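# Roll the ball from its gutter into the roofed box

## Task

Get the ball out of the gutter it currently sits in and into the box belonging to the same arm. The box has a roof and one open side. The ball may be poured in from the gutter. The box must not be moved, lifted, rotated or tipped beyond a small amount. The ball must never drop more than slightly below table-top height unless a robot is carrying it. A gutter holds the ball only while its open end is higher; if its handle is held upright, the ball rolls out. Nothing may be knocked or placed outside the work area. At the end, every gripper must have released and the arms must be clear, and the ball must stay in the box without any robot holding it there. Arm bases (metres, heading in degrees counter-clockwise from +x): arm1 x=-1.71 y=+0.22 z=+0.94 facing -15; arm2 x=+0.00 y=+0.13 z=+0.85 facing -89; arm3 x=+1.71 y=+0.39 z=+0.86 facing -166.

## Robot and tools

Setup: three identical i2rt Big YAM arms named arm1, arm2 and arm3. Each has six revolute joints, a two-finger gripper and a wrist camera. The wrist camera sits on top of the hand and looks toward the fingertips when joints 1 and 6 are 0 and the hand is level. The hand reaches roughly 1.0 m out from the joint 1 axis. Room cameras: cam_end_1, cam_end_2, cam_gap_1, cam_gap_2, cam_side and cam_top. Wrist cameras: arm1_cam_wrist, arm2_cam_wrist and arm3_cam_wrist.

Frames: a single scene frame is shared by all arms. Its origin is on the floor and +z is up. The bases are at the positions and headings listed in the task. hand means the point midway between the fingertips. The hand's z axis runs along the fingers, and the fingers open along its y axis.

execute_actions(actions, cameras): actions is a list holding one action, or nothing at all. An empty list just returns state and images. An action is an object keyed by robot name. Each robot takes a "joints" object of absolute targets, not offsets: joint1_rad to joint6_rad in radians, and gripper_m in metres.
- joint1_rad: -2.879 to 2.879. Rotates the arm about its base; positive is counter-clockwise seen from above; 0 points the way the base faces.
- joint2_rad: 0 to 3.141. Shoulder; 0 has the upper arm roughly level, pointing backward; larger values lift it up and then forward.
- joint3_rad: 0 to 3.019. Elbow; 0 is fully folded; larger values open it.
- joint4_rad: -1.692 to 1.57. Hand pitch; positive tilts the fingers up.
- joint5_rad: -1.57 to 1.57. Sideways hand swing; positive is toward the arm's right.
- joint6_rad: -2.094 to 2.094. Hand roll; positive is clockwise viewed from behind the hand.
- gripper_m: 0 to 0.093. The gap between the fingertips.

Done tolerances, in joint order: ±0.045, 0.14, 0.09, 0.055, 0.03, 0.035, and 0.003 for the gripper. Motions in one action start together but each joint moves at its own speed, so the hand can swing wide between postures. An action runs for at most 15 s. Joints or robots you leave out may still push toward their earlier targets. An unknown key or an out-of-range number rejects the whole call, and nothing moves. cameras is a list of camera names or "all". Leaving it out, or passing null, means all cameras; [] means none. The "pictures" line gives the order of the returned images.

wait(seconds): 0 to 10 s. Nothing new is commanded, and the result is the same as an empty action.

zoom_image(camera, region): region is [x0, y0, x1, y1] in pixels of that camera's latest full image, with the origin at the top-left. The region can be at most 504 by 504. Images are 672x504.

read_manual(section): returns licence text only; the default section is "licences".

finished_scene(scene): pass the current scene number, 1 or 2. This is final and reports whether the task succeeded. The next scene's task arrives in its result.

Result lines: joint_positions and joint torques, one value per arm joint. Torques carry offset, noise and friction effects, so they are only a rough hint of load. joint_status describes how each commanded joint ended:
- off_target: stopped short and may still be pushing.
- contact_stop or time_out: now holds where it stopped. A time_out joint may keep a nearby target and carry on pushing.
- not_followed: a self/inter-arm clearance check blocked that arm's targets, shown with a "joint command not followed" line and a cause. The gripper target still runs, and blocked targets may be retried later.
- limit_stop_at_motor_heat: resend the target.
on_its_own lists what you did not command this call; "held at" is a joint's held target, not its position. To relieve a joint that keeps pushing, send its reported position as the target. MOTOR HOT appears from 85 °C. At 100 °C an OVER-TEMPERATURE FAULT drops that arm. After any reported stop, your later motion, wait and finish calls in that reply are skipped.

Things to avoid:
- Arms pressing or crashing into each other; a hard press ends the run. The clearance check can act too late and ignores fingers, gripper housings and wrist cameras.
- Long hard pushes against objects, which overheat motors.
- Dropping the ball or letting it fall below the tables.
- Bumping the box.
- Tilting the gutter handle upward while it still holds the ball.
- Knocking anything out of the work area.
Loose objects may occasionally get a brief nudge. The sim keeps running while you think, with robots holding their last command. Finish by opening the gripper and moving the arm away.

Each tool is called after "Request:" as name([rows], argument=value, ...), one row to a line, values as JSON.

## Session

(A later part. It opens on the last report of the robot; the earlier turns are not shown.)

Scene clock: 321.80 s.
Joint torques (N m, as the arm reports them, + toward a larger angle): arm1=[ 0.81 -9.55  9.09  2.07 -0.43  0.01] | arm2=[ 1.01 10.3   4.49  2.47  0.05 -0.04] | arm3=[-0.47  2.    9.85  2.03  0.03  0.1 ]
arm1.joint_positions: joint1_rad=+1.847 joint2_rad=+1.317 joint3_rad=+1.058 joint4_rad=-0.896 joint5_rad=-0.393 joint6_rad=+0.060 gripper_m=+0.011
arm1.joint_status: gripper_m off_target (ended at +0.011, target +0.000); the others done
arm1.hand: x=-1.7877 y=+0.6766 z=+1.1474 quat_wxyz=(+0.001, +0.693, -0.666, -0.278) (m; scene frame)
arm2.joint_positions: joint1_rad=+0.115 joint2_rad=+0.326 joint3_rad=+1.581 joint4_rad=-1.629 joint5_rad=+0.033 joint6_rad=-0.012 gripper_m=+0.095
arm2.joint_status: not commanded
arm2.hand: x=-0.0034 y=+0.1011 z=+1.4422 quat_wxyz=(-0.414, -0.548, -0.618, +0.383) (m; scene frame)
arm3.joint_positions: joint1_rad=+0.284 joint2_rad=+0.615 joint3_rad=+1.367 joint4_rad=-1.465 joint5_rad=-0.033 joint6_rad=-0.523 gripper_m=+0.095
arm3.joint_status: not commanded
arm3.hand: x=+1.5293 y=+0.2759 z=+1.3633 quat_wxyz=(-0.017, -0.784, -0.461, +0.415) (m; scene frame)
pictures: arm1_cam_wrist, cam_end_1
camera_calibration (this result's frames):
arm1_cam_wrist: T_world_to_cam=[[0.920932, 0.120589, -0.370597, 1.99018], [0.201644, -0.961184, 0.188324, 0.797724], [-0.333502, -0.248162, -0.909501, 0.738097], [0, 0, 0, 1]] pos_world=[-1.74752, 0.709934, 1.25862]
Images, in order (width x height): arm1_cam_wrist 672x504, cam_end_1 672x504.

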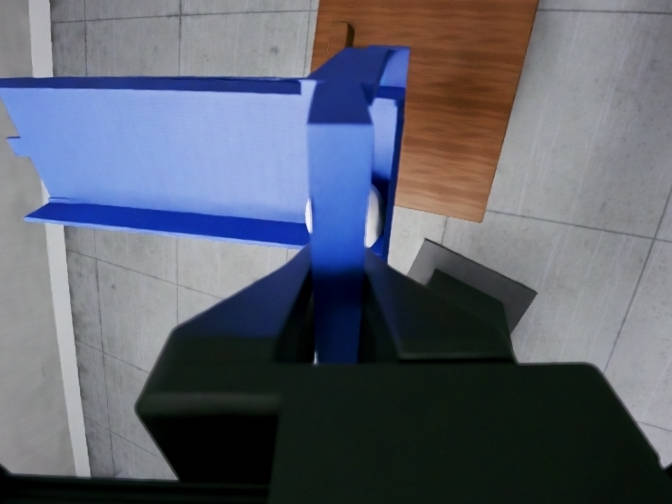

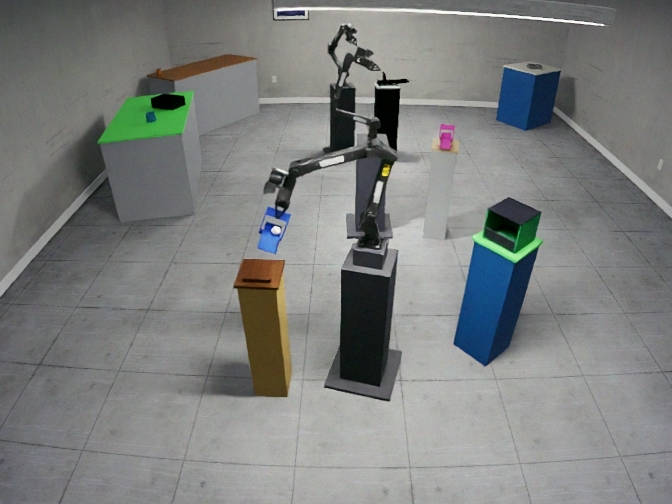

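Request:
execute_actions([
  {"arm1": {"joints": {"joint1_rad": 0.4, "joint6_rad": 0.85, "gripper_m": 0.0}}},
], cameras=["arm1_cam_wrist", "cam_end_1"])

Scene clock: 333.83 s.
Joint torques (N m, as the arm reports them, + toward a larger angle): arm1=[  0.85 -10.22   9.07   1.65  -0.38   0.09] | arm2=[ 0.77 10.3   4.49  2.51  0.07 -0.04] | arm3=[-0.46  1.83  9.82  2.03  0.04  0.12]
arm1.joint_positions: joint1_rad=+0.397 joint2_rad=+1.325 joint3_rad=+1.058 joint4_rad=-0.887 joint5_rad=-0.393 joint6_rad=+0.841 gripper_m=+0.011
arm1.joint_status: gripper_m off_target (ended at +0.011, target +0.000); the others done
arm1.hand: x=-1.2703 y=+0.3485 z=+1.1458 quat_wxyz=(-0.091, -0.294, -0.914, -0.265) (m; scene frame)
arm2.joint_positions: joint1_rad=+0.115 joint2_rad=+0.326 joint3_rad=+1.581 joint4_rad=-1.629 joint5_rad=+0.033 joint6_rad=-0.012 gripper_m=+0.095
arm2.joint_status: not commanded
arm2.hand: x=-0.0034 y=+0.1011 z=+1.4422 quat_wxyz=(-0.414, -0.548, -0.618, +0.383) (m; scene frame)
arm3.joint_positions: joint1_rad=+0.284 joint2_rad=+0.615 joint3_rad=+1.367 joint4_rad=-1.465 joint5_rad=-0.033 joint6_rad=-0.523 gripper_m=+0.095
arm3.joint_status: not commanded
arm3.hand: x=+1.5293 y=+0.2759 z=+1.3633 quat_wxyz=(-0.017, -0.784, -0.461, +0.415) (m; scene frame)
pictures: arm1_cam_wrist, cam_end_1
camera_calibration (this result's frames):
arm1_cam_wrist: T_world_to_cam=[[-0.482458, -0.690246, -0.539254, 0.245802], [-0.84756, 0.212494, 0.4863, -1.70486], [-0.221079, 0.691669, -0.687545, 0.388711], [0, 0, 0, 1]] pos_world=[-1.24045, 0.263077, 1.22888]
Images, in order (width x height): arm1_cam_wrist 672x504, cam_end_1 672x504.

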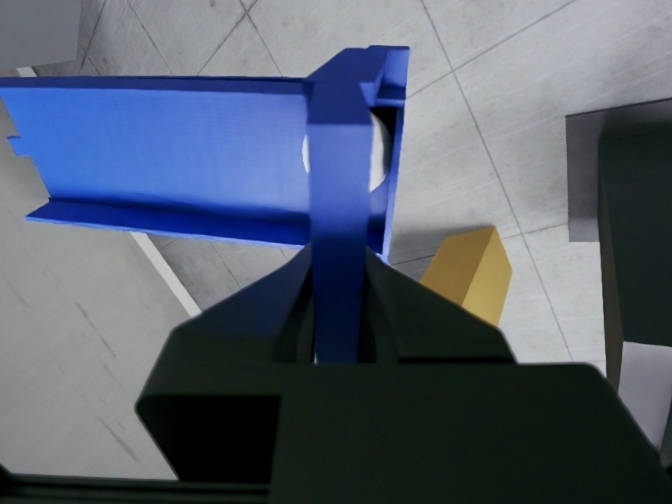

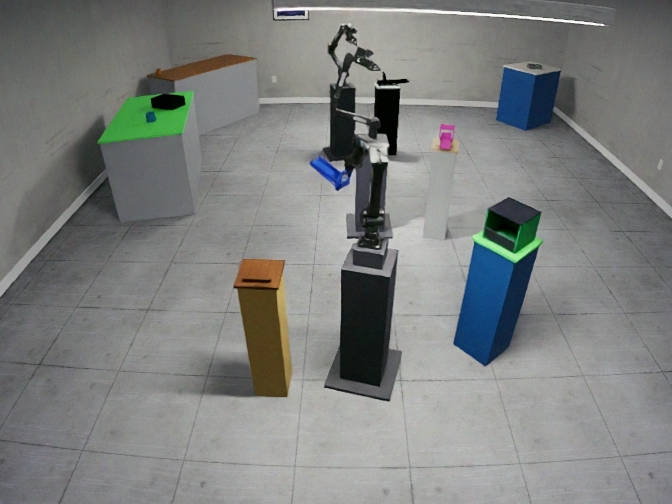

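Request:
execute_actions([
  {"arm1": {"joints": {"joint1_rad": -1.119, "joint6_rad": 1.571, "gripper_m": 0.0}}},
], cameras=["arm1_cam_wrist", "cam_end_1"])

Scene clock: 339.97 s.
Joint torques (N m, as the arm reports them, + toward a larger angle): arm1=[  0.92 -10.26   8.92   1.61  -0.33   0.08] | arm2=[ 0.57 10.18  4.48  2.45  0.06 -0.06] | arm3=[-0.43  2.08  9.79  2.03  0.04  0.13]
arm1.joint_positions: joint1_rad=-1.122 joint2_rad=+1.325 joint3_rad=+1.058 joint4_rad=-0.887 joint5_rad=-0.394 joint6_rad=+1.564 gripper_m=+0.011
arm1.joint_status: gripper_m off_target (ended at +0.011, target +0.000); the others done
arm1.hand: x=-1.5660 y=-0.2161 z=+1.1442 quat_wxyz=(-0.184, -0.951, -0.132, -0.211) (m; scene frame)
arm2.joint_positions: joint1_rad=+0.115 joint2_rad=+0.326 joint3_rad=+1.581 joint4_rad=-1.629 joint5_rad=+0.033 joint6_rad=-0.012 gripper_m=+0.095
arm2.joint_status: not commanded
arm2.hand: x=-0.0034 y=+0.1011 z=+1.4422 quat_wxyz=(-0.414, -0.548, -0.618, +0.383) (m; scene frame)
arm3.joint_positions: joint1_rad=+0.284 joint2_rad=+0.615 joint3_rad=+1.367 joint4_rad=-1.465 joint5_rad=-0.033 joint6_rad=-0.523 gripper_m=+0.095
arm3.joint_status: not commanded
arm3.hand: x=+1.5293 y=+0.2759 z=+1.3633 quat_wxyz=(-0.017, -0.784, -0.461, +0.415) (m; scene frame)
pictures: arm1_cam_wrist, cam_end_1
camera_calibration (this result's frames):
arm1_cam_wrist: T_world_to_cam=[[-0.178968, 0.894143, -0.410461, 0.382803], [0.440193, 0.445882, 0.779371, -0.103006], [0.879887, -0.0411995, -0.473394, 2.03351], [0, 0, 0, 1]] pos_world=[-1.6754, -0.212573, 1.20006]
Images, in order (width x height): arm1_cam_wrist 672x504, cam_end_1 672x504.

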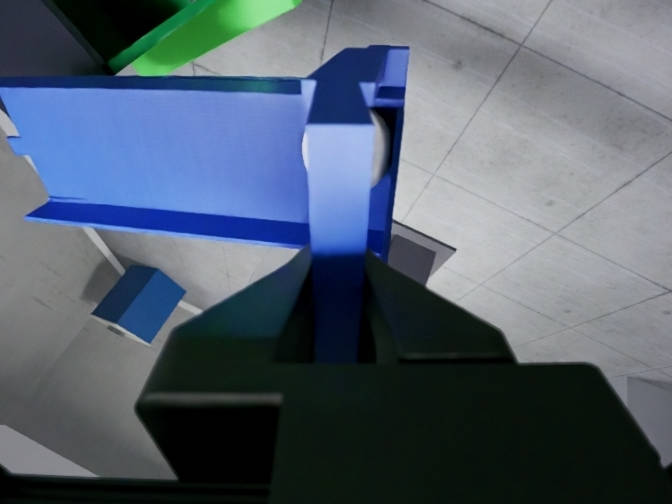

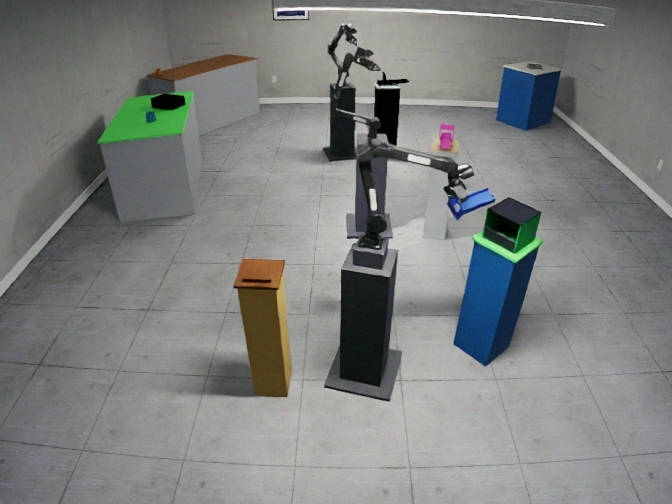

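Request:
execute_actions([
  {"arm1": {"joints": {"joint2_rad": 1.159, "joint3_rad": 0.885, "joint4_rad": -0.7, "joint5_rad": 0.0, "gripper_m": 0.0}}},
], cameras=["arm1_cam_wrist", "cam_end_1"])

Request:
execute_actions([
  {"arm1": {"joints": {"joint2_rad": 1.404, "joint3_rad": 0.712, "joint4_rad": -0.565, "joint5_rad": 0.0, "gripper_m": 0.0}}},
], cameras=["arm1_cam_wrist", "cam_end_1", "cam_side", "cam_top"])

Scene clock: 367.37 s.
Joint torques (N m, as the arm reports them, + toward a larger angle): arm1=[ 0.9  -8.62  9.44  2.53  0.27  0.05] | arm2=[ 0.12 10.32  4.45  2.45  0.05 -0.06] | arm3=[-0.72  2.28  9.8   2.05  0.04  0.11]
arm1.joint_positions: joint1_rad=-1.122 joint2_rad=+1.165 joint3_rad=+0.889 joint4_rad=-0.730 joint5_rad=-0.003 joint6_rad=+1.567 gripper_m=+0.011
arm1.joint_status: gripper_m off_target (ended at +0.011, target +0.000); the others done
arm1.hand: x=-1.6349 y=-0.2044 z=+1.1369 quat_wxyz=(-0.277, -0.956, -0.091, -0.028) (m; scene frame)
arm2.joint_positions: joint1_rad=+0.115 joint2_rad=+0.326 joint3_rad=+1.581 joint4_rad=-1.629 joint5_rad=+0.033 joint6_rad=-0.012 gripper_m=+0.095
arm2.joint_status: not commanded
arm2.hand: x=-0.0034 y=+0.1011 z=+1.4422 quat_wxyz=(-0.414, -0.548, -0.618, +0.383) (m; scene frame)
arm3.joint_positions: joint1_rad=+0.284 joint2_rad=+0.615 joint3_rad=+1.367 joint4_rad=-1.465 joint5_rad=-0.033 joint6_rad=-0.523 gripper_m=+0.095
arm3.joint_status: not commanded
arm3.hand: x=+1.5293 y=+0.2759 z=+1.3633 quat_wxyz=(-0.017, -0.784, -0.461, +0.415) (m; scene frame)
pictures: arm1_cam_wrist, cam_end_1
camera_calibration (this result's frames):
arm1_cam_wrist: T_world_to_cam=[[-0.165235, 0.827452, -0.536675, 0.509356], [0.728774, 0.469079, 0.498852, 0.723184], [0.664519, -0.308687, -0.680535, 1.91983], [0, 0, 0, 1]] pos_world=[-1.71864, -0.168072, 1.21911]
Images, in order (width x height): arm1_cam_wrist 672x504, cam_end_1 672x504.

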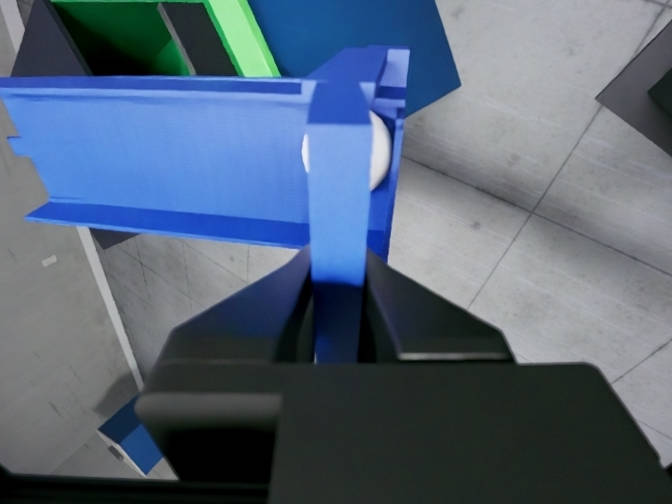

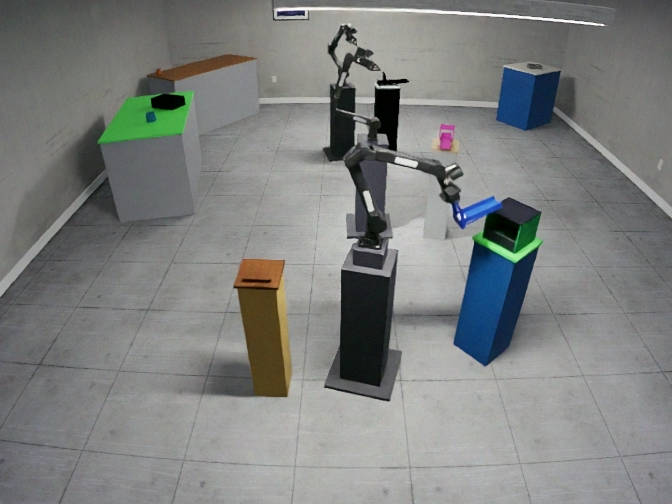

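Scene clock: 368.47 s.
Joint torques (N m, as the arm reports them, + toward a larger angle): arm1=[  0.82 -10.47   8.46   1.59   0.28   0.07] | arm2=[ 0.59  9.87  4.46  2.48  0.07 -0.05] | arm3=[-0.44  2.48  9.79  1.96  0.06  0.13]
arm1.joint_positions: joint1_rad=-1.122 joint2_rad=+1.421 joint3_rad=+0.697 joint4_rad=-0.588 joint5_rad=-0.003 joint6_rad=+1.567 gripper_m=+0.011
arm1.joint_status: gripper_m off_target (ended at +0.011, target +0.000); the others done
arm1.hand: x=-1.6441 y=-0.1526 z=+0.9678 quat_wxyz=(-0.128, -0.987, -0.094, -0.015) (m; scene frame)
arm2.joint_positions: joint1_rad=+0.115 joint2_rad=+0.326 joint3_rad=+1.581 joint4_rad=-1.629 joint5_rad=+0.033 joint6_rad=-0.012 gripper_m=+0.095
arm2.joint_status: not commanded
arm2.hand: x=-0.0034 y=+0.1011 z=+1.4422 quat_wxyz=(-0.414, -0.548, -0.618, +0.383) (m; scene frame)
arm3.joint_positions: joint1_rad=+0.284 joint2_rad=+0.615 joint3_rad=+1.367 joint4_rad=-1.465 joint5_rad=-0.033 joint6_rad=-0.523 gripper_m=+0.095
arm3.joint_status: not commanded
arm3.hand: x=+1.5293 y=+0.2759 z=+1.3633 quat_wxyz=(-0.017, -0.784, -0.461, +0.415) (m; scene frame)
pictures: arm1_cam_wrist, cam_end_1, cam_side, cam_top
camera_calibration (this result's frames):
arm1_cam_wrist: T_world_to_cam=[[-0.188896, 0.947702, -0.257254, 0.0832514], [0.759355, 0.307075, 0.573659, 0.743179], [0.622654, -0.0869856, -0.777647, 1.88588], [0, 0, 0, 1]] pos_world=[-1.72286, -0.143065, 1.06163]
Images, in order (width x height): arm1_cam_wrist 672x504, cam_end_1 672x504, cam_side 672x504, cam_top 672x504.

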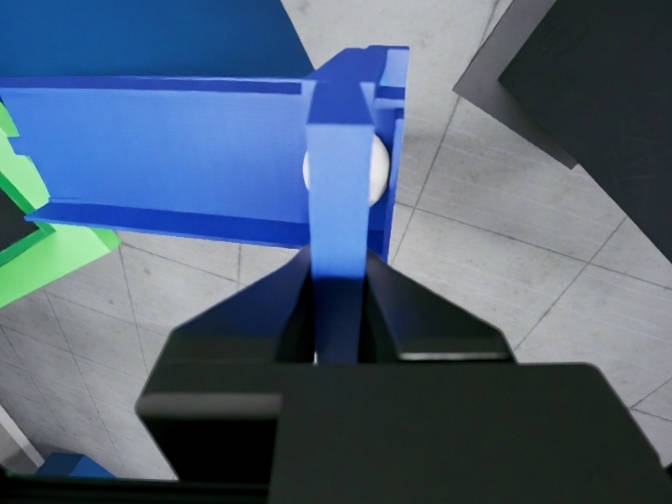

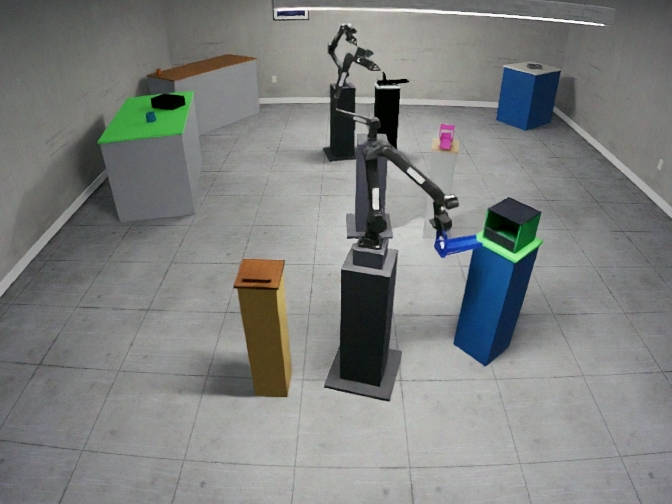

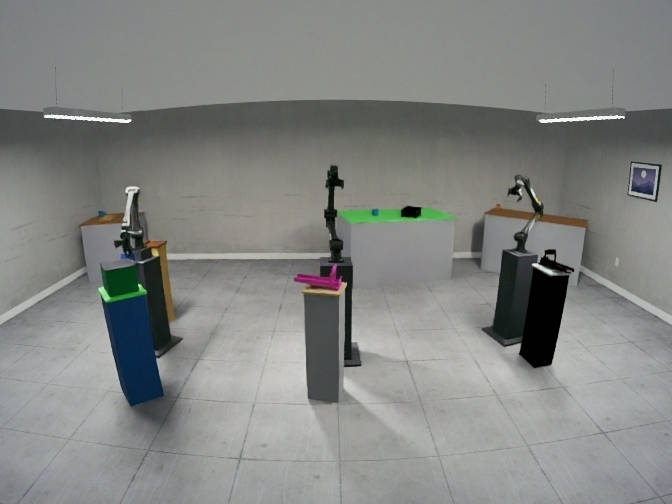

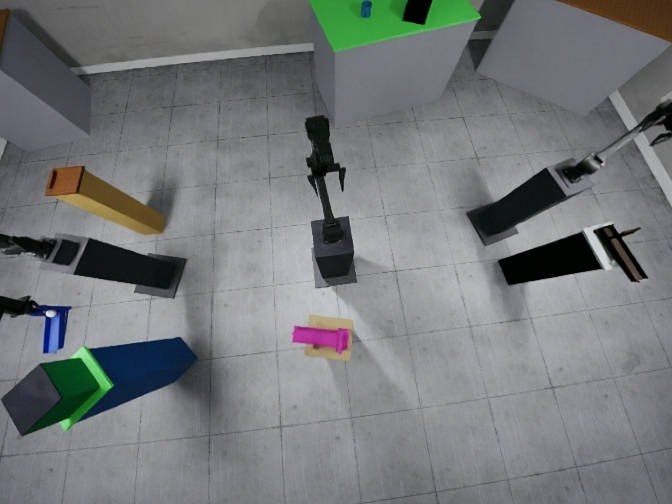

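Request:
zoom_image(camera="cam_end_1", region=[420, 180, 560, 280])

Request:
zoom_image(camera="cam_top", region=[0, 280, 130, 440])

Region (420, 180, 560, 280) of cam_end_1's 672x504 image, scaled by 3.600, with more detail than that image has; it fills the top 360 rows of this view, and the rest is white.

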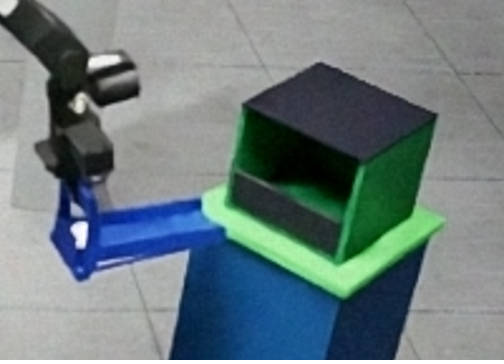

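Region (0, 280, 130, 440) of cam_top's 672x504 image, scaled by 3.150, with more detail than that image has; it fills the left 410 columns of this view, and the rest is white.

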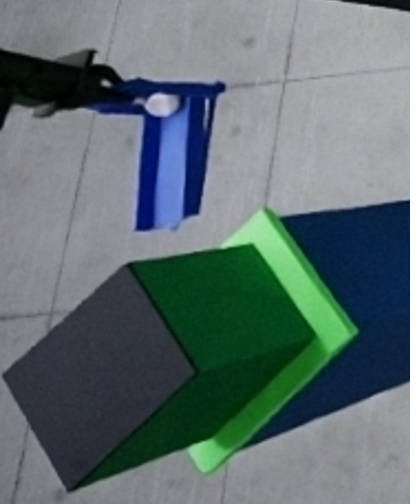

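Request:
zoom_image(camera="arm1_cam_wrist", region=[0, 60, 200, 320])

Region (0, 60, 200, 320) of arm1_cam_wrist's 672x504 image, scaled by 1.938, with more detail than that image has; it fills the left 388 columns of this view, and the rest is white.

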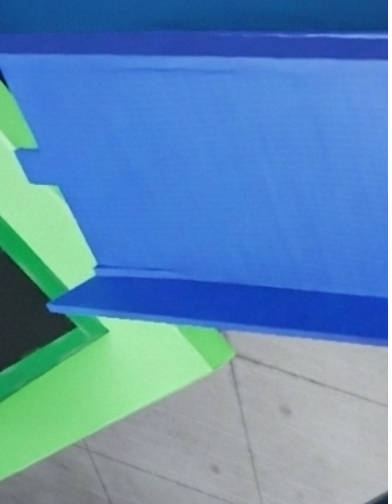

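Request:
execute_actions([
  {"arm1": {"joints": {"joint1_rad": -1.112, "joint2_rad": 1.38, "joint3_rad": 0.81, "joint4_rad": -0.6, "gripper_m": 0.0}}},
], cameras=["arm1_cam_wrist", "cam_end_1", "cam_side", "cam_top"])

Request:
zoom_image(camera="cam_end_1", region=[420, 180, 560, 280])

Request:
zoom_image(camera="arm1_cam_wrist", region=[0, 0, 240, 320])

Scene clock: 469.80 s.
Joint torques (N m, as the arm reports them, + toward a larger angle): arm1=[  1.45 -10.52  12.02   0.35   0.27   0.06] | arm2=[ 0.6  10.39  4.39  2.49  0.06 -0.04] | arm3=[-0.44  1.74  9.87  2.    0.04  0.13]
arm1.joint_positions: joint1_rad=-1.122 joint2_rad=+1.395 joint3_rad=+0.761 joint4_rad=-0.592 joint5_rad=-0.003 joint6_rad=+1.567 gripper_m=+0.011
arm1.joint_status: gripper_m off_target (ended at +0.011, target +0.000); the others done
arm1.hand: x=-1.6383 y=-0.1839 z=+1.0008 quat_wxyz=(-0.170, -0.981, -0.094, -0.019) (m; scene frame)
arm2.joint_positions: joint1_rad=+0.115 joint2_rad=+0.326 joint3_rad=+1.581 joint4_rad=-1.629 joint5_rad=+0.033 joint6_rad=-0.012 gripper_m=+0.095
arm2.joint_status: not commanded
arm2.hand: x=-0.0034 y=+0.1011 z=+1.4422 quat_wxyz=(-0.414, -0.548, -0.618, +0.383) (m; scene frame)
arm3.joint_positions: joint1_rad=+0.284 joint2_rad=+0.615 joint3_rad=+1.367 joint4_rad=-1.465 joint5_rad=-0.033 joint6_rad=-0.523 gripper_m=+0.095
arm3.joint_status: not commanded
arm3.hand: x=+1.5293 y=+0.2759 z=+1.3633 quat_wxyz=(-0.017, -0.784, -0.461, +0.415) (m; scene frame)
pictures: arm1_cam_wrist, cam_end_1, cam_side, cam_top
camera_calibration (this result's frames):
arm1_cam_wrist: T_world_to_cam=[[-0.18385, 0.922462, -0.339503, 0.208414], [0.750392, 0.354809, 0.557694, 0.7395], [0.63491, -0.152228, -0.75744, 1.8931], [0, 0, 0, 1]] pos_world=[-1.71854, -0.166453, 1.09225]
Images, in order (width x height): arm1_cam_wrist 672x504, cam_end_1 672x504, cam_side 672x504, cam_top 672x504.

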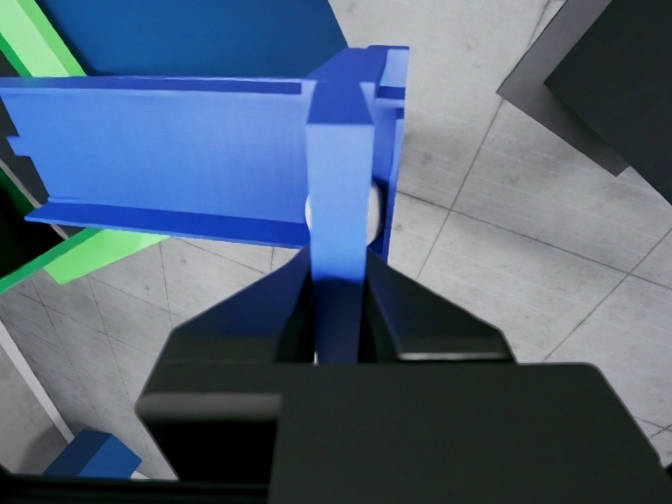

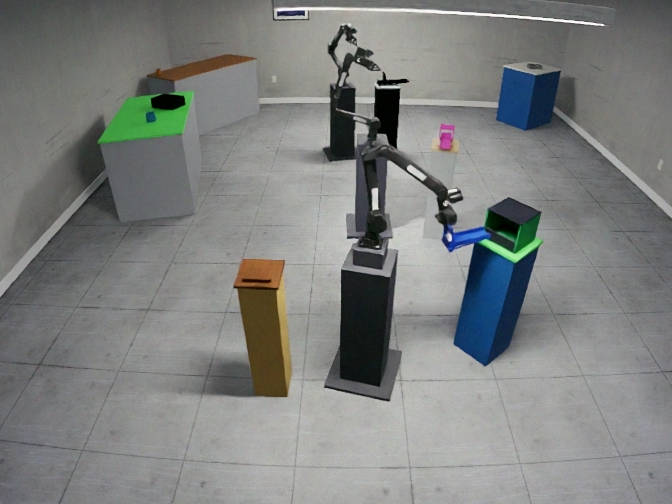

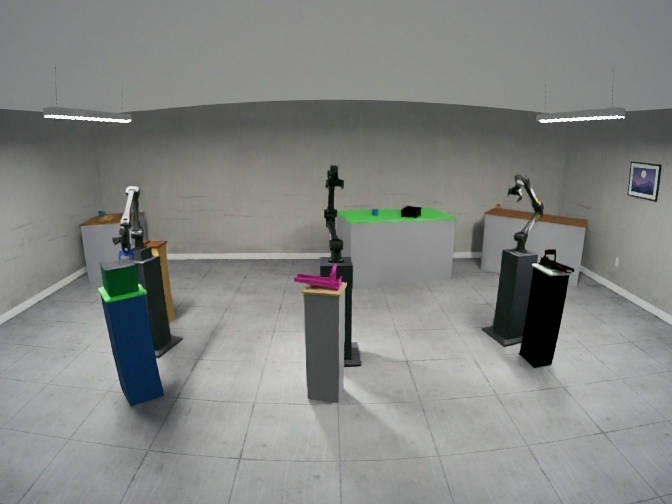

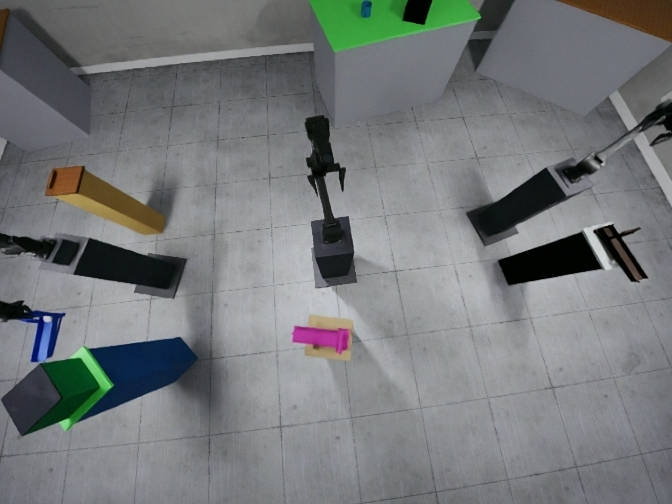

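Region (420, 180, 560, 280) of cam_end_1's 672x504 image, scaled by 3.600, with more detail than that image has; it fills the top 360 rows of this view, and the rest is white.

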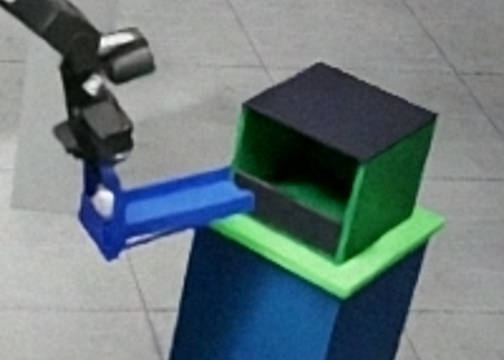

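Region (0, 0, 240, 320) of arm1_cam_wrist's 672x504 image, scaled by 1.575, with more detail than that image has; it fills the left 378 columns of this view, and the rest is white.

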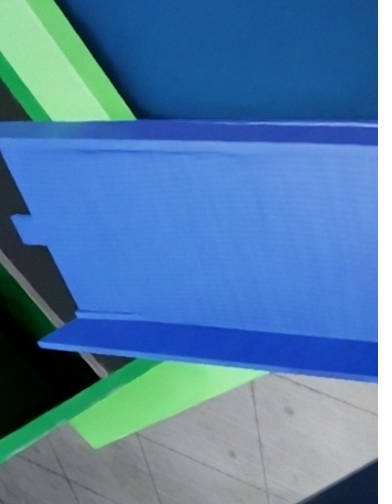

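Request:
execute_actions([
  {"arm1": {"joints": {"joint2_rad": 1.485, "joint3_rad": 0.98, "joint4_rad": -0.66, "gripper_m": 0.0}}},
], cameras=["arm1_cam_wrist", "cam_end_1", "cam_top"])

Request:
zoom_image(camera="cam_end_1", region=[420, 180, 560, 280])

Request:
zoom_image(camera="cam_top", region=[0, 280, 130, 440])

Scene clock: 497.03 s.
Joint torques (N m, as the arm reports them, + toward a larger angle): arm1=[  1.39 -11.89  12.26   0.31   0.27   0.06] | arm2=[ 0.61 10.31  4.47  2.53  0.08 -0.05] | arm3=[-0.74  1.74  9.86  2.07  0.07  0.12]
arm1.joint_positions: joint1_rad=-1.122 joint2_rad=+1.490 joint3_rad=+0.931 joint4_rad=-0.650 joint5_rad=-0.003 joint6_rad=+1.567 gripper_m=+0.011
arm1.joint_status: gripper_m off_target (ended at +0.011, target +0.000); the others done
arm1.hand: x=-1.6279 y=-0.2394 z=+1.0241 quat_wxyz=(-0.178, -0.979, -0.094, -0.019) (m; scene frame)
arm2.joint_positions: joint1_rad=+0.115 joint2_rad=+0.326 joint3_rad=+1.581 joint4_rad=-1.629 joint5_rad=+0.033 joint6_rad=-0.012 gripper_m=+0.095
arm2.joint_status: not commanded
arm2.hand: x=-0.0034 y=+0.1011 z=+1.4422 quat_wxyz=(-0.414, -0.548, -0.618, +0.383) (m; scene frame)
arm3.joint_positions: joint1_rad=+0.284 joint2_rad=+0.615 joint3_rad=+1.367 joint4_rad=-1.465 joint5_rad=-0.033 joint6_rad=-0.523 gripper_m=+0.095
arm3.joint_status: not commanded
arm3.hand: x=+1.5293 y=+0.2759 z=+1.3633 quat_wxyz=(-0.017, -0.784, -0.461, +0.415) (m; scene frame)
pictures: arm1_cam_wrist, cam_end_1, cam_top
camera_calibration (this result's frames):
arm1_cam_wrist: T_world_to_cam=[[-0.182716, 0.916743, -0.355241, 0.286071], [0.74868, 0.363936, 0.554102, 0.741475], [0.637254, -0.164719, -0.752844, 1.8918], [0, 0, 0, 1]] pos_world=[-1.70841, -0.220489, 1.115]
Images, in order (width x height): arm1_cam_wrist 672x504, cam_end_1 672x504, cam_top 672x504.

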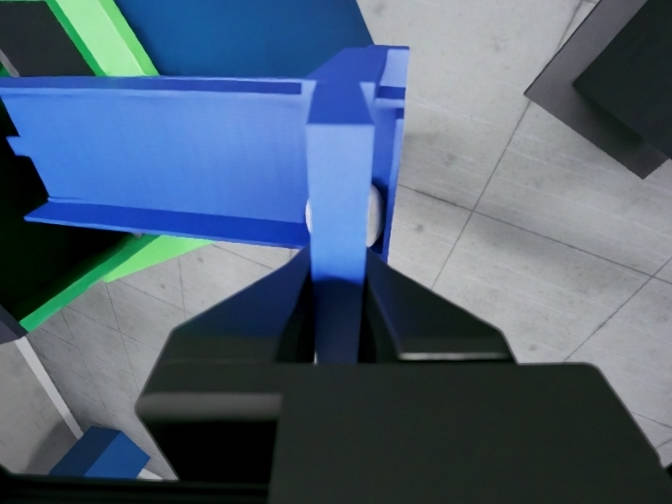

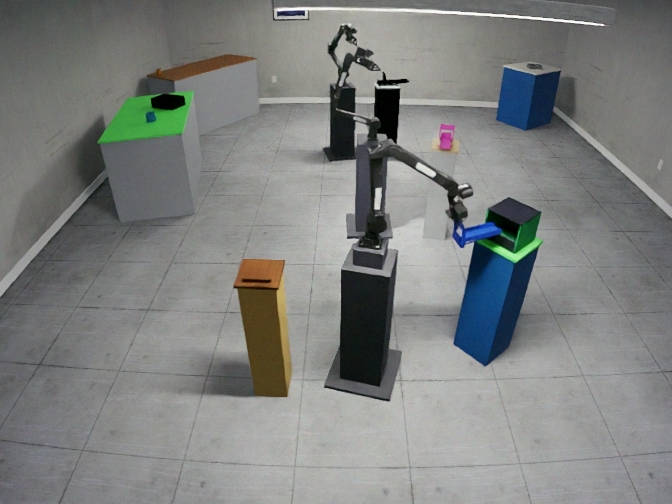

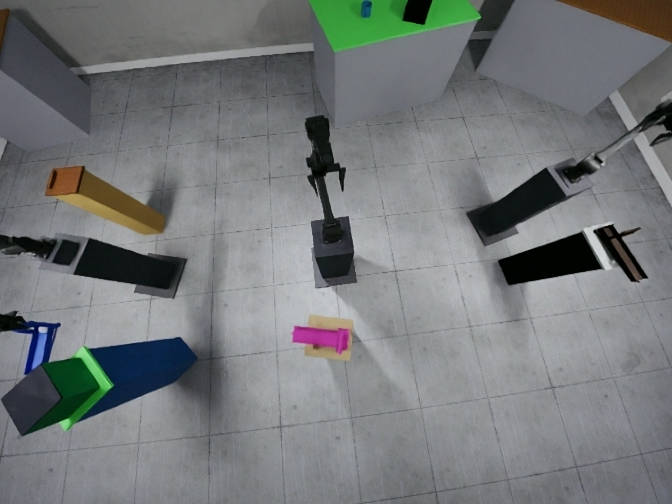

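Region (420, 180, 560, 280) of cam_end_1's 672x504 image, scaled by 3.600, with more detail than that image has; it fills the top 360 rows of this view, and the rest is white.

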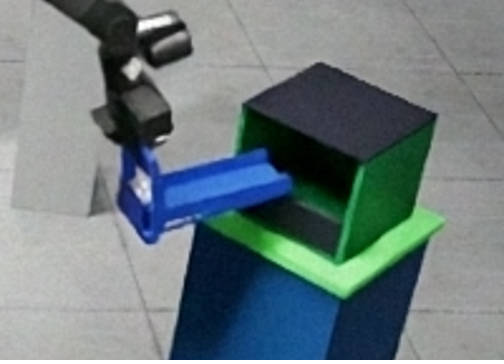

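Region (0, 280, 130, 440) of cam_top's 672x504 image, scaled by 3.150, with more detail than that image has; it fills the left 410 columns of this view, and the rest is white.

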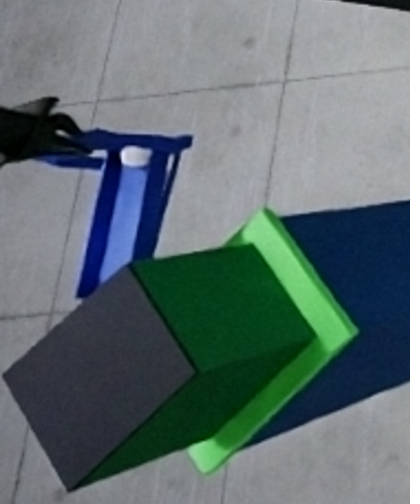

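Request:
execute_actions([
  {"arm1": {"joints": {"joint2_rad": 1.63, "joint3_rad": 1.147, "joint4_rad": -0.695, "gripper_m": 0.0}}},
], cameras=["arm1_cam_wrist", "cam_end_1", "cam_top"])

Request:
zoom_image(camera="cam_end_1", region=[420, 180, 560, 280])

Scene clock: 505.07 s.
Joint torques (N m, as the arm reports them, + toward a larger angle): arm1=[  1.47 -13.74  13.19   0.36   0.28   0.07] | arm2=[ 0.63 10.08  4.41  2.55  0.08 -0.03] | arm3=[-0.51  2.22  9.67  2.02  0.05  0.12]
arm1.joint_positions: joint1_rad=-1.122 joint2_rad=+1.634 joint3_rad=+1.088 joint4_rad=-0.687 joint5_rad=-0.003 joint6_rad=+1.567 gripper_m=+0.011
arm1.joint_status: gripper_m off_target (ended at +0.011, target +0.000); the others done
arm1.hand: x=-1.6183 y=-0.2902 z=+1.0172 quat_wxyz=(-0.167, -0.981, -0.094, -0.018) (m; scene frame)
arm2.joint_positions: joint1_rad=+0.115 joint2_rad=+0.326 joint3_rad=+1.581 joint4_rad=-1.629 joint5_rad=+0.033 joint6_rad=-0.012 gripper_m=+0.095
arm2.joint_status: not commanded
arm2.hand: x=-0.0034 y=+0.1011 z=+1.4422 quat_wxyz=(-0.414, -0.548, -0.618, +0.383) (m; scene frame)
arm3.joint_positions: joint1_rad=+0.284 joint2_rad=+0.615 joint3_rad=+1.367 joint4_rad=-1.465 joint5_rad=-0.033 joint6_rad=-0.523 gripper_m=+0.095
arm3.joint_status: not commanded
arm3.hand: x=+1.5293 y=+0.2759 z=+1.3633 quat_wxyz=(-0.017, -0.784, -0.461, +0.415) (m; scene frame)
pictures: arm1_cam_wrist, cam_end_1, cam_top
camera_calibration (this result's frames):
arm1_cam_wrist: T_world_to_cam=[[-0.184275, 0.924602, -0.333396, 0.309429], [0.751056, 0.351267, 0.55904, 0.751732], [0.634001, -0.147382, -0.759158, 1.87829], [0, 0, 0, 1]] pos_world=[-1.69841, -0.273331, 1.10884]
Images, in order (width x height): arm1_cam_wrist 672x504, cam_end_1 672x504, cam_top 672x504.

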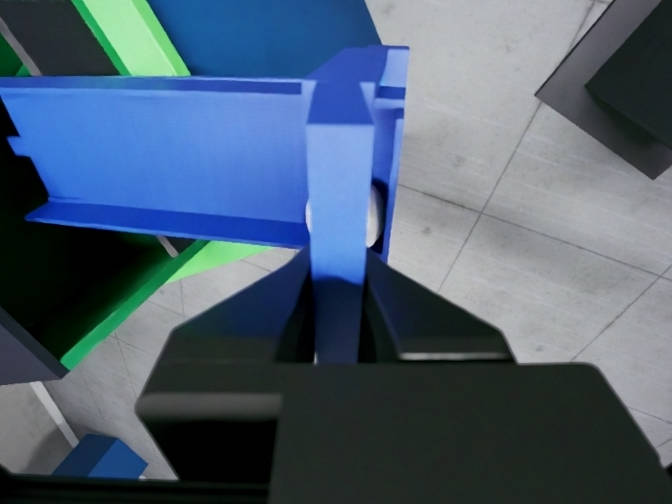

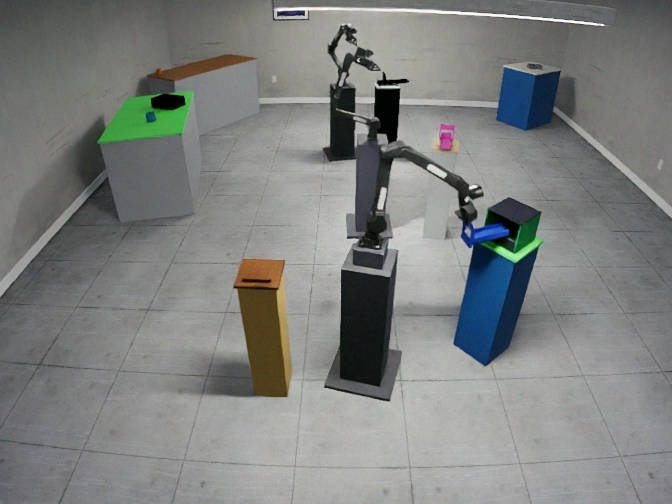

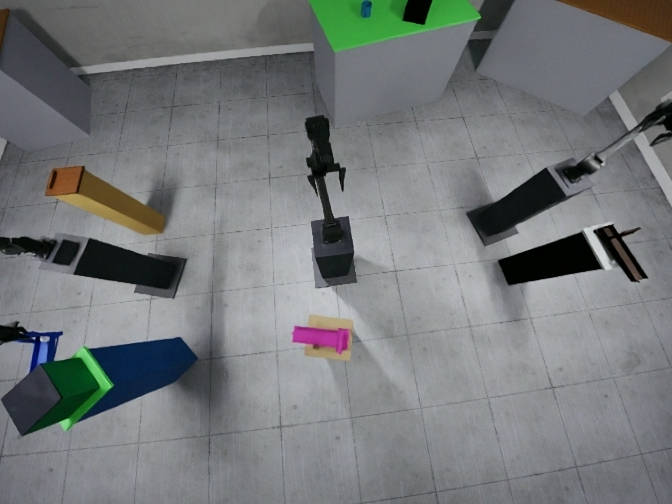

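Region (420, 180, 560, 280) of cam_end_1's 672x504 image, scaled by 3.600, with more detail than that image has; it fills the top 360 rows of this view, and the rest is white.

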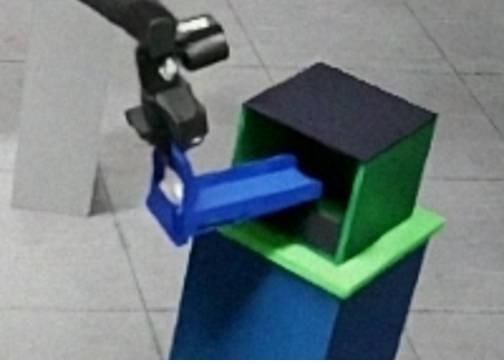

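Request:
execute_actions([
  {"arm1": {"joints": {"joint2_rad": 1.69, "joint3_rad": 1.355, "joint4_rad": -0.945, "gripper_m": 0.0}}},
], cameras=["arm1_cam_wrist", "cam_end_1"])

Request:
zoom_image(camera="cam_end_1", region=[420, 180, 560, 280])

Scene clock: 548.53 s.
Joint torques (N m, as the arm reports them, + toward a larger angle): arm1=[  1.52 -15.49  13.05  -0.09   0.28   0.06] | arm2=[ 0.86 10.64  4.44  2.51  0.08 -0.04] | arm3=[-0.17  1.92  9.83  2.01  0.04  0.1 ]
arm1.joint_positions: joint1_rad=-1.122 joint2_rad=+1.696 joint3_rad=+1.303 joint4_rad=-0.932 joint5_rad=-0.003 joint6_rad=+1.567 gripper_m=+0.011
arm1.joint_status: gripper_m off_target (ended at +0.011, target +0.000); the others done
arm1.hand: x=-1.6133 y=-0.3176 z=+1.0567 quat_wxyz=(-0.122, -0.988, -0.094, -0.014) (m; scene frame)
arm2.joint_positions: joint1_rad=+0.115 joint2_rad=+0.326 joint3_rad=+1.581 joint4_rad=-1.629 joint5_rad=+0.033 joint6_rad=-0.012 gripper_m=+0.095
arm2.joint_status: not commanded
arm2.hand: x=-0.0034 y=+0.1011 z=+1.4422 quat_wxyz=(-0.414, -0.548, -0.618, +0.383) (m; scene frame)
arm3.joint_positions: joint1_rad=+0.284 joint2_rad=+0.615 joint3_rad=+1.367 joint4_rad=-1.465 joint5_rad=-0.033 joint6_rad=-0.523 gripper_m=+0.095
arm3.joint_status: not commanded
arm3.hand: x=+1.5293 y=+0.2759 z=+1.3633 quat_wxyz=(-0.017, -0.784, -0.461, +0.415) (m; scene frame)
pictures: arm1_cam_wrist, cam_end_1
camera_calibration (this result's frames):
arm1_cam_wrist: T_world_to_cam=[[-0.189485, 0.950617, -0.245809, 0.256196], [0.760605, 0.300427, 0.575521, 0.717358], [0.620948, -0.0779112, -0.77997, 1.924], [0, 0, 0, 1]] pos_world=[-1.69179, -0.309157, 1.15079]
Images, in order (width x height): arm1_cam_wrist 672x504, cam_end_1 672x504.

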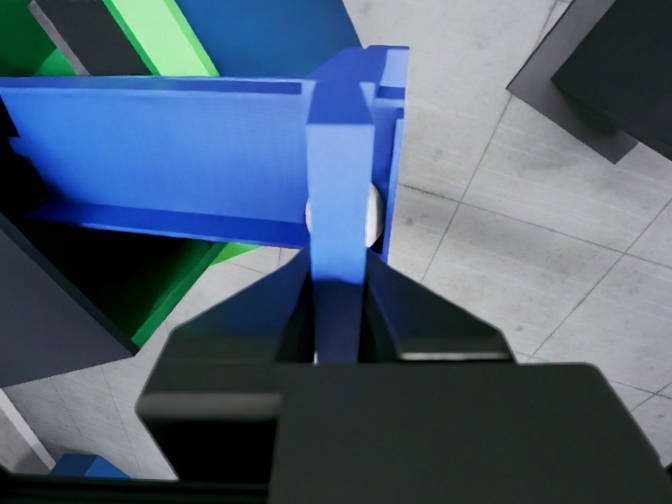

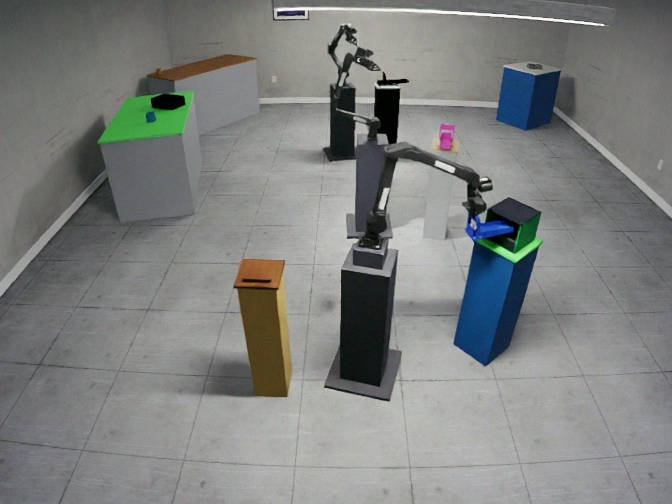

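Region (420, 180, 560, 280) of cam_end_1's 672x504 image, scaled by 3.600, with more detail than that image has; it fills the top 360 rows of this view, and the rest is white.

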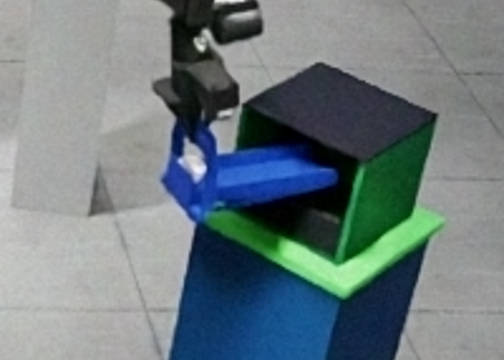

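Request:
execute_actions([
  {"arm1": {"joints": {"joint2_rad": 1.77, "joint3_rad": 1.5, "joint4_rad": -1.117, "gripper_m": 0.0}}},
], cameras=["arm1_cam_wrist", "cam_end_1"])

Request:
zoom_image(camera="cam_end_1", region=[420, 180, 560, 280])

Scene clock: 562.07 s.
Joint torques (N m, as the arm reports them, + toward a larger angle): arm1=[  1.49 -15.79  14.07  -0.25   0.27   0.08] | arm2=[ 0.66 10.14  4.55  2.45  0.07 -0.03] | arm3=[-0.29  2.2   9.85  2.03  0.03  0.12]
arm1.joint_positions: joint1_rad=-1.122 joint2_rad=+1.769 joint3_rad=+1.435 joint4_rad=-1.104 joint5_rad=-0.003 joint6_rad=+1.567 gripper_m=+0.011
arm1.joint_status: gripper_m off_target (ended at +0.011, target +0.000); the others done
arm1.hand: x=-1.6120 y=-0.3246 z=+1.0629 quat_wxyz=(-0.066, -0.993, -0.095, -0.009) (m; scene frame)
arm2.joint_positions: joint1_rad=+0.115 joint2_rad=+0.326 joint3_rad=+1.581 joint4_rad=-1.629 joint5_rad=+0.033 joint6_rad=-0.012 gripper_m=+0.095
arm2.joint_status: not commanded
arm2.hand: x=-0.0034 y=+0.1011 z=+1.4422 quat_wxyz=(-0.414, -0.548, -0.618, +0.383) (m; scene frame)
arm3.joint_positions: joint1_rad=+0.284 joint2_rad=+0.615 joint3_rad=+1.367 joint4_rad=-1.465 joint5_rad=-0.033 joint6_rad=-0.523 gripper_m=+0.095
arm3.joint_status: not commanded
arm3.hand: x=+1.5293 y=+0.2759 z=+1.3633 quat_wxyz=(-0.017, -0.784, -0.461, +0.415) (m; scene frame)
pictures: arm1_cam_wrist, cam_end_1
camera_calibration (this result's frames):
arm1_cam_wrist: T_world_to_cam=[[-0.193852, 0.971746, -0.134653, 0.146325], [0.772765, 0.23581, 0.589261, 0.698909], [0.604364, 0.0101745, -0.796643, 1.94709], [0, 0, 0, 1]] pos_world=[-1.68848, -0.32681, 1.159]
Images, in order (width x height): arm1_cam_wrist 672x504, cam_end_1 672x504.

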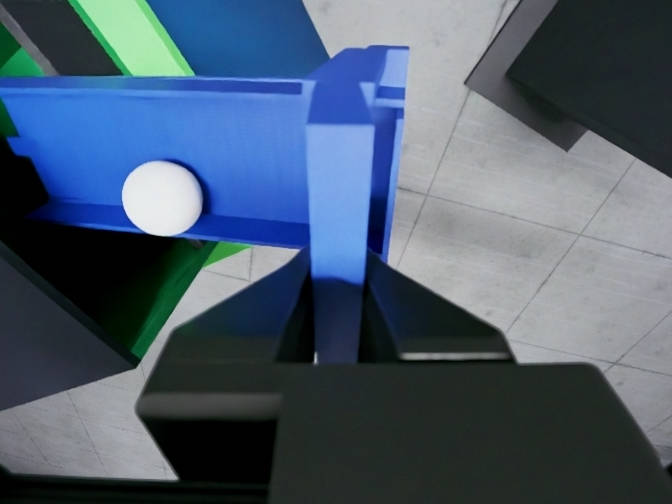

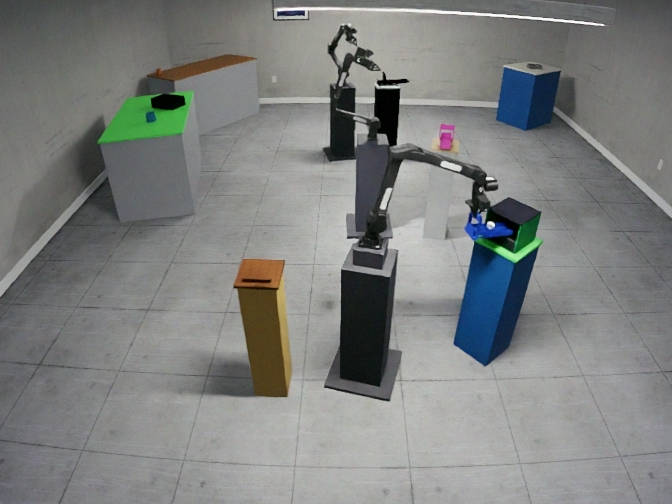

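Region (420, 180, 560, 280) of cam_end_1's 672x504 image, scaled by 3.600, with more detail than that image has; it fills the top 360 rows of this view, and the rest is white.

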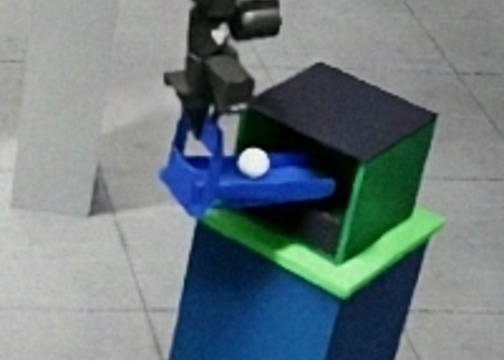

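The ball is already rolling toward the open end. Let me check where it ends up.

Request:
execute_actions(actions=[], cameras=["arm1_cam_wrist", "cam_end_1"])

Request:
zoom_image(camera="cam_end_1", region=[420, 180, 560, 280])

Scene clock: 564.80 s.
Joint torques (N m, as the arm reports them, + toward a larger angle): arm1=[  1.45 -15.97  14.11  -0.26   0.26   0.09] | arm2=[ 0.73 10.56  4.48  2.45  0.09 -0.05] | arm3=[-0.18  2.06  9.87  2.14  0.04  0.11]
arm1.joint_positions: joint1_rad=-1.122 joint2_rad=+1.769 joint3_rad=+1.435 joint4_rad=-1.104 joint5_rad=-0.002 joint6_rad=+1.567 gripper_m=+0.011
arm1.joint_status: gripper_m off_target (ended at +0.011, target +0.000); the others done
arm1.hand: x=-1.6120 y=-0.3246 z=+1.0629 quat_wxyz=(-0.065, -0.993, -0.095, -0.009) (m; scene frame)
arm2.joint_positions: joint1_rad=+0.115 joint2_rad=+0.326 joint3_rad=+1.581 joint4_rad=-1.629 joint5_rad=+0.033 joint6_rad=-0.012 gripper_m=+0.095
arm2.joint_status: not commanded
arm2.hand: x=-0.0034 y=+0.1011 z=+1.4422 quat_wxyz=(-0.414, -0.548, -0.618, +0.383) (m; scene frame)
arm3.joint_positions: joint1_rad=+0.284 joint2_rad=+0.615 joint3_rad=+1.367 joint4_rad=-1.465 joint5_rad=-0.033 joint6_rad=-0.523 gripper_m=+0.095
arm3.joint_status: not commanded
arm3.hand: x=+1.5293 y=+0.2759 z=+1.3633 quat_wxyz=(-0.017, -0.784, -0.461, +0.415) (m; scene frame)
pictures: arm1_cam_wrist, cam_end_1
camera_calibration (this result's frames):
arm1_cam_wrist: T_world_to_cam=[[-0.193864, 0.971796, -0.134271, 0.145821], [0.773037, 0.235592, 0.588991, 0.699616], [0.604012, 0.0103877, -0.796907, 1.94691], [0, 0, 0, 1]] pos_world=[-1.68852, -0.326757, 1.15902]
Images, in order (width x height): arm1_cam_wrist 672x504, cam_end_1 672x504.

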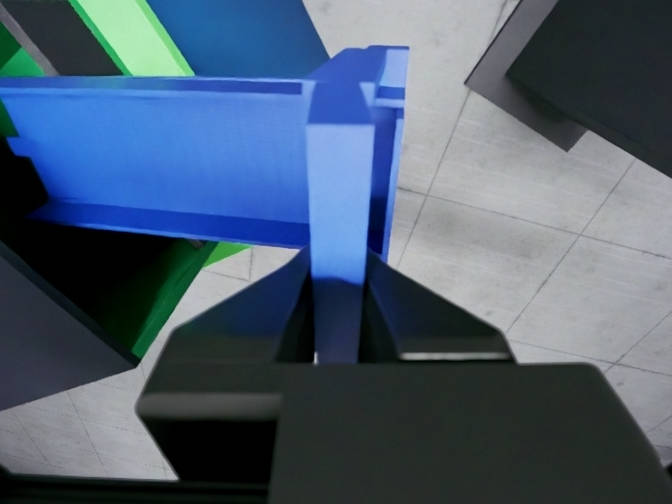

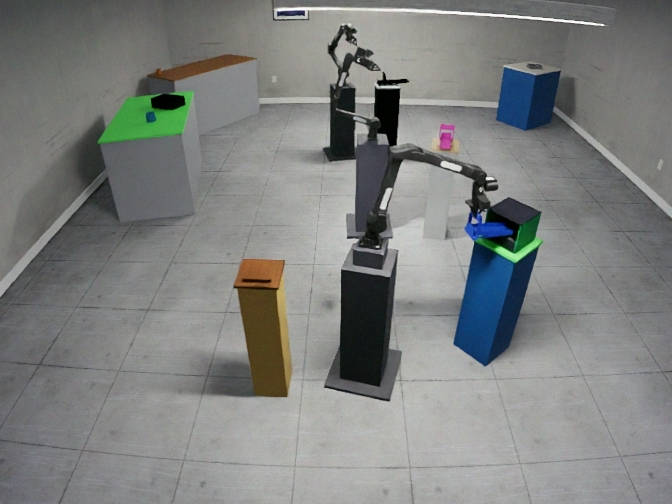

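Region (420, 180, 560, 280) of cam_end_1's 672x504 image, scaled by 3.600, with more detail than that image has; it fills the top 360 rows of this view, and the rest is white.

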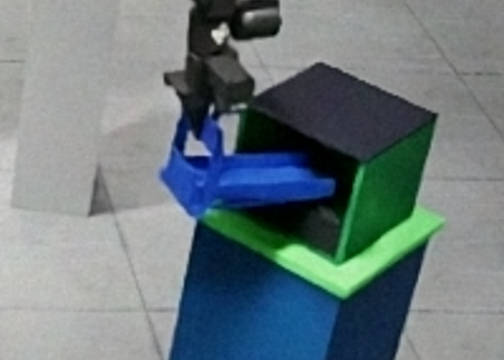

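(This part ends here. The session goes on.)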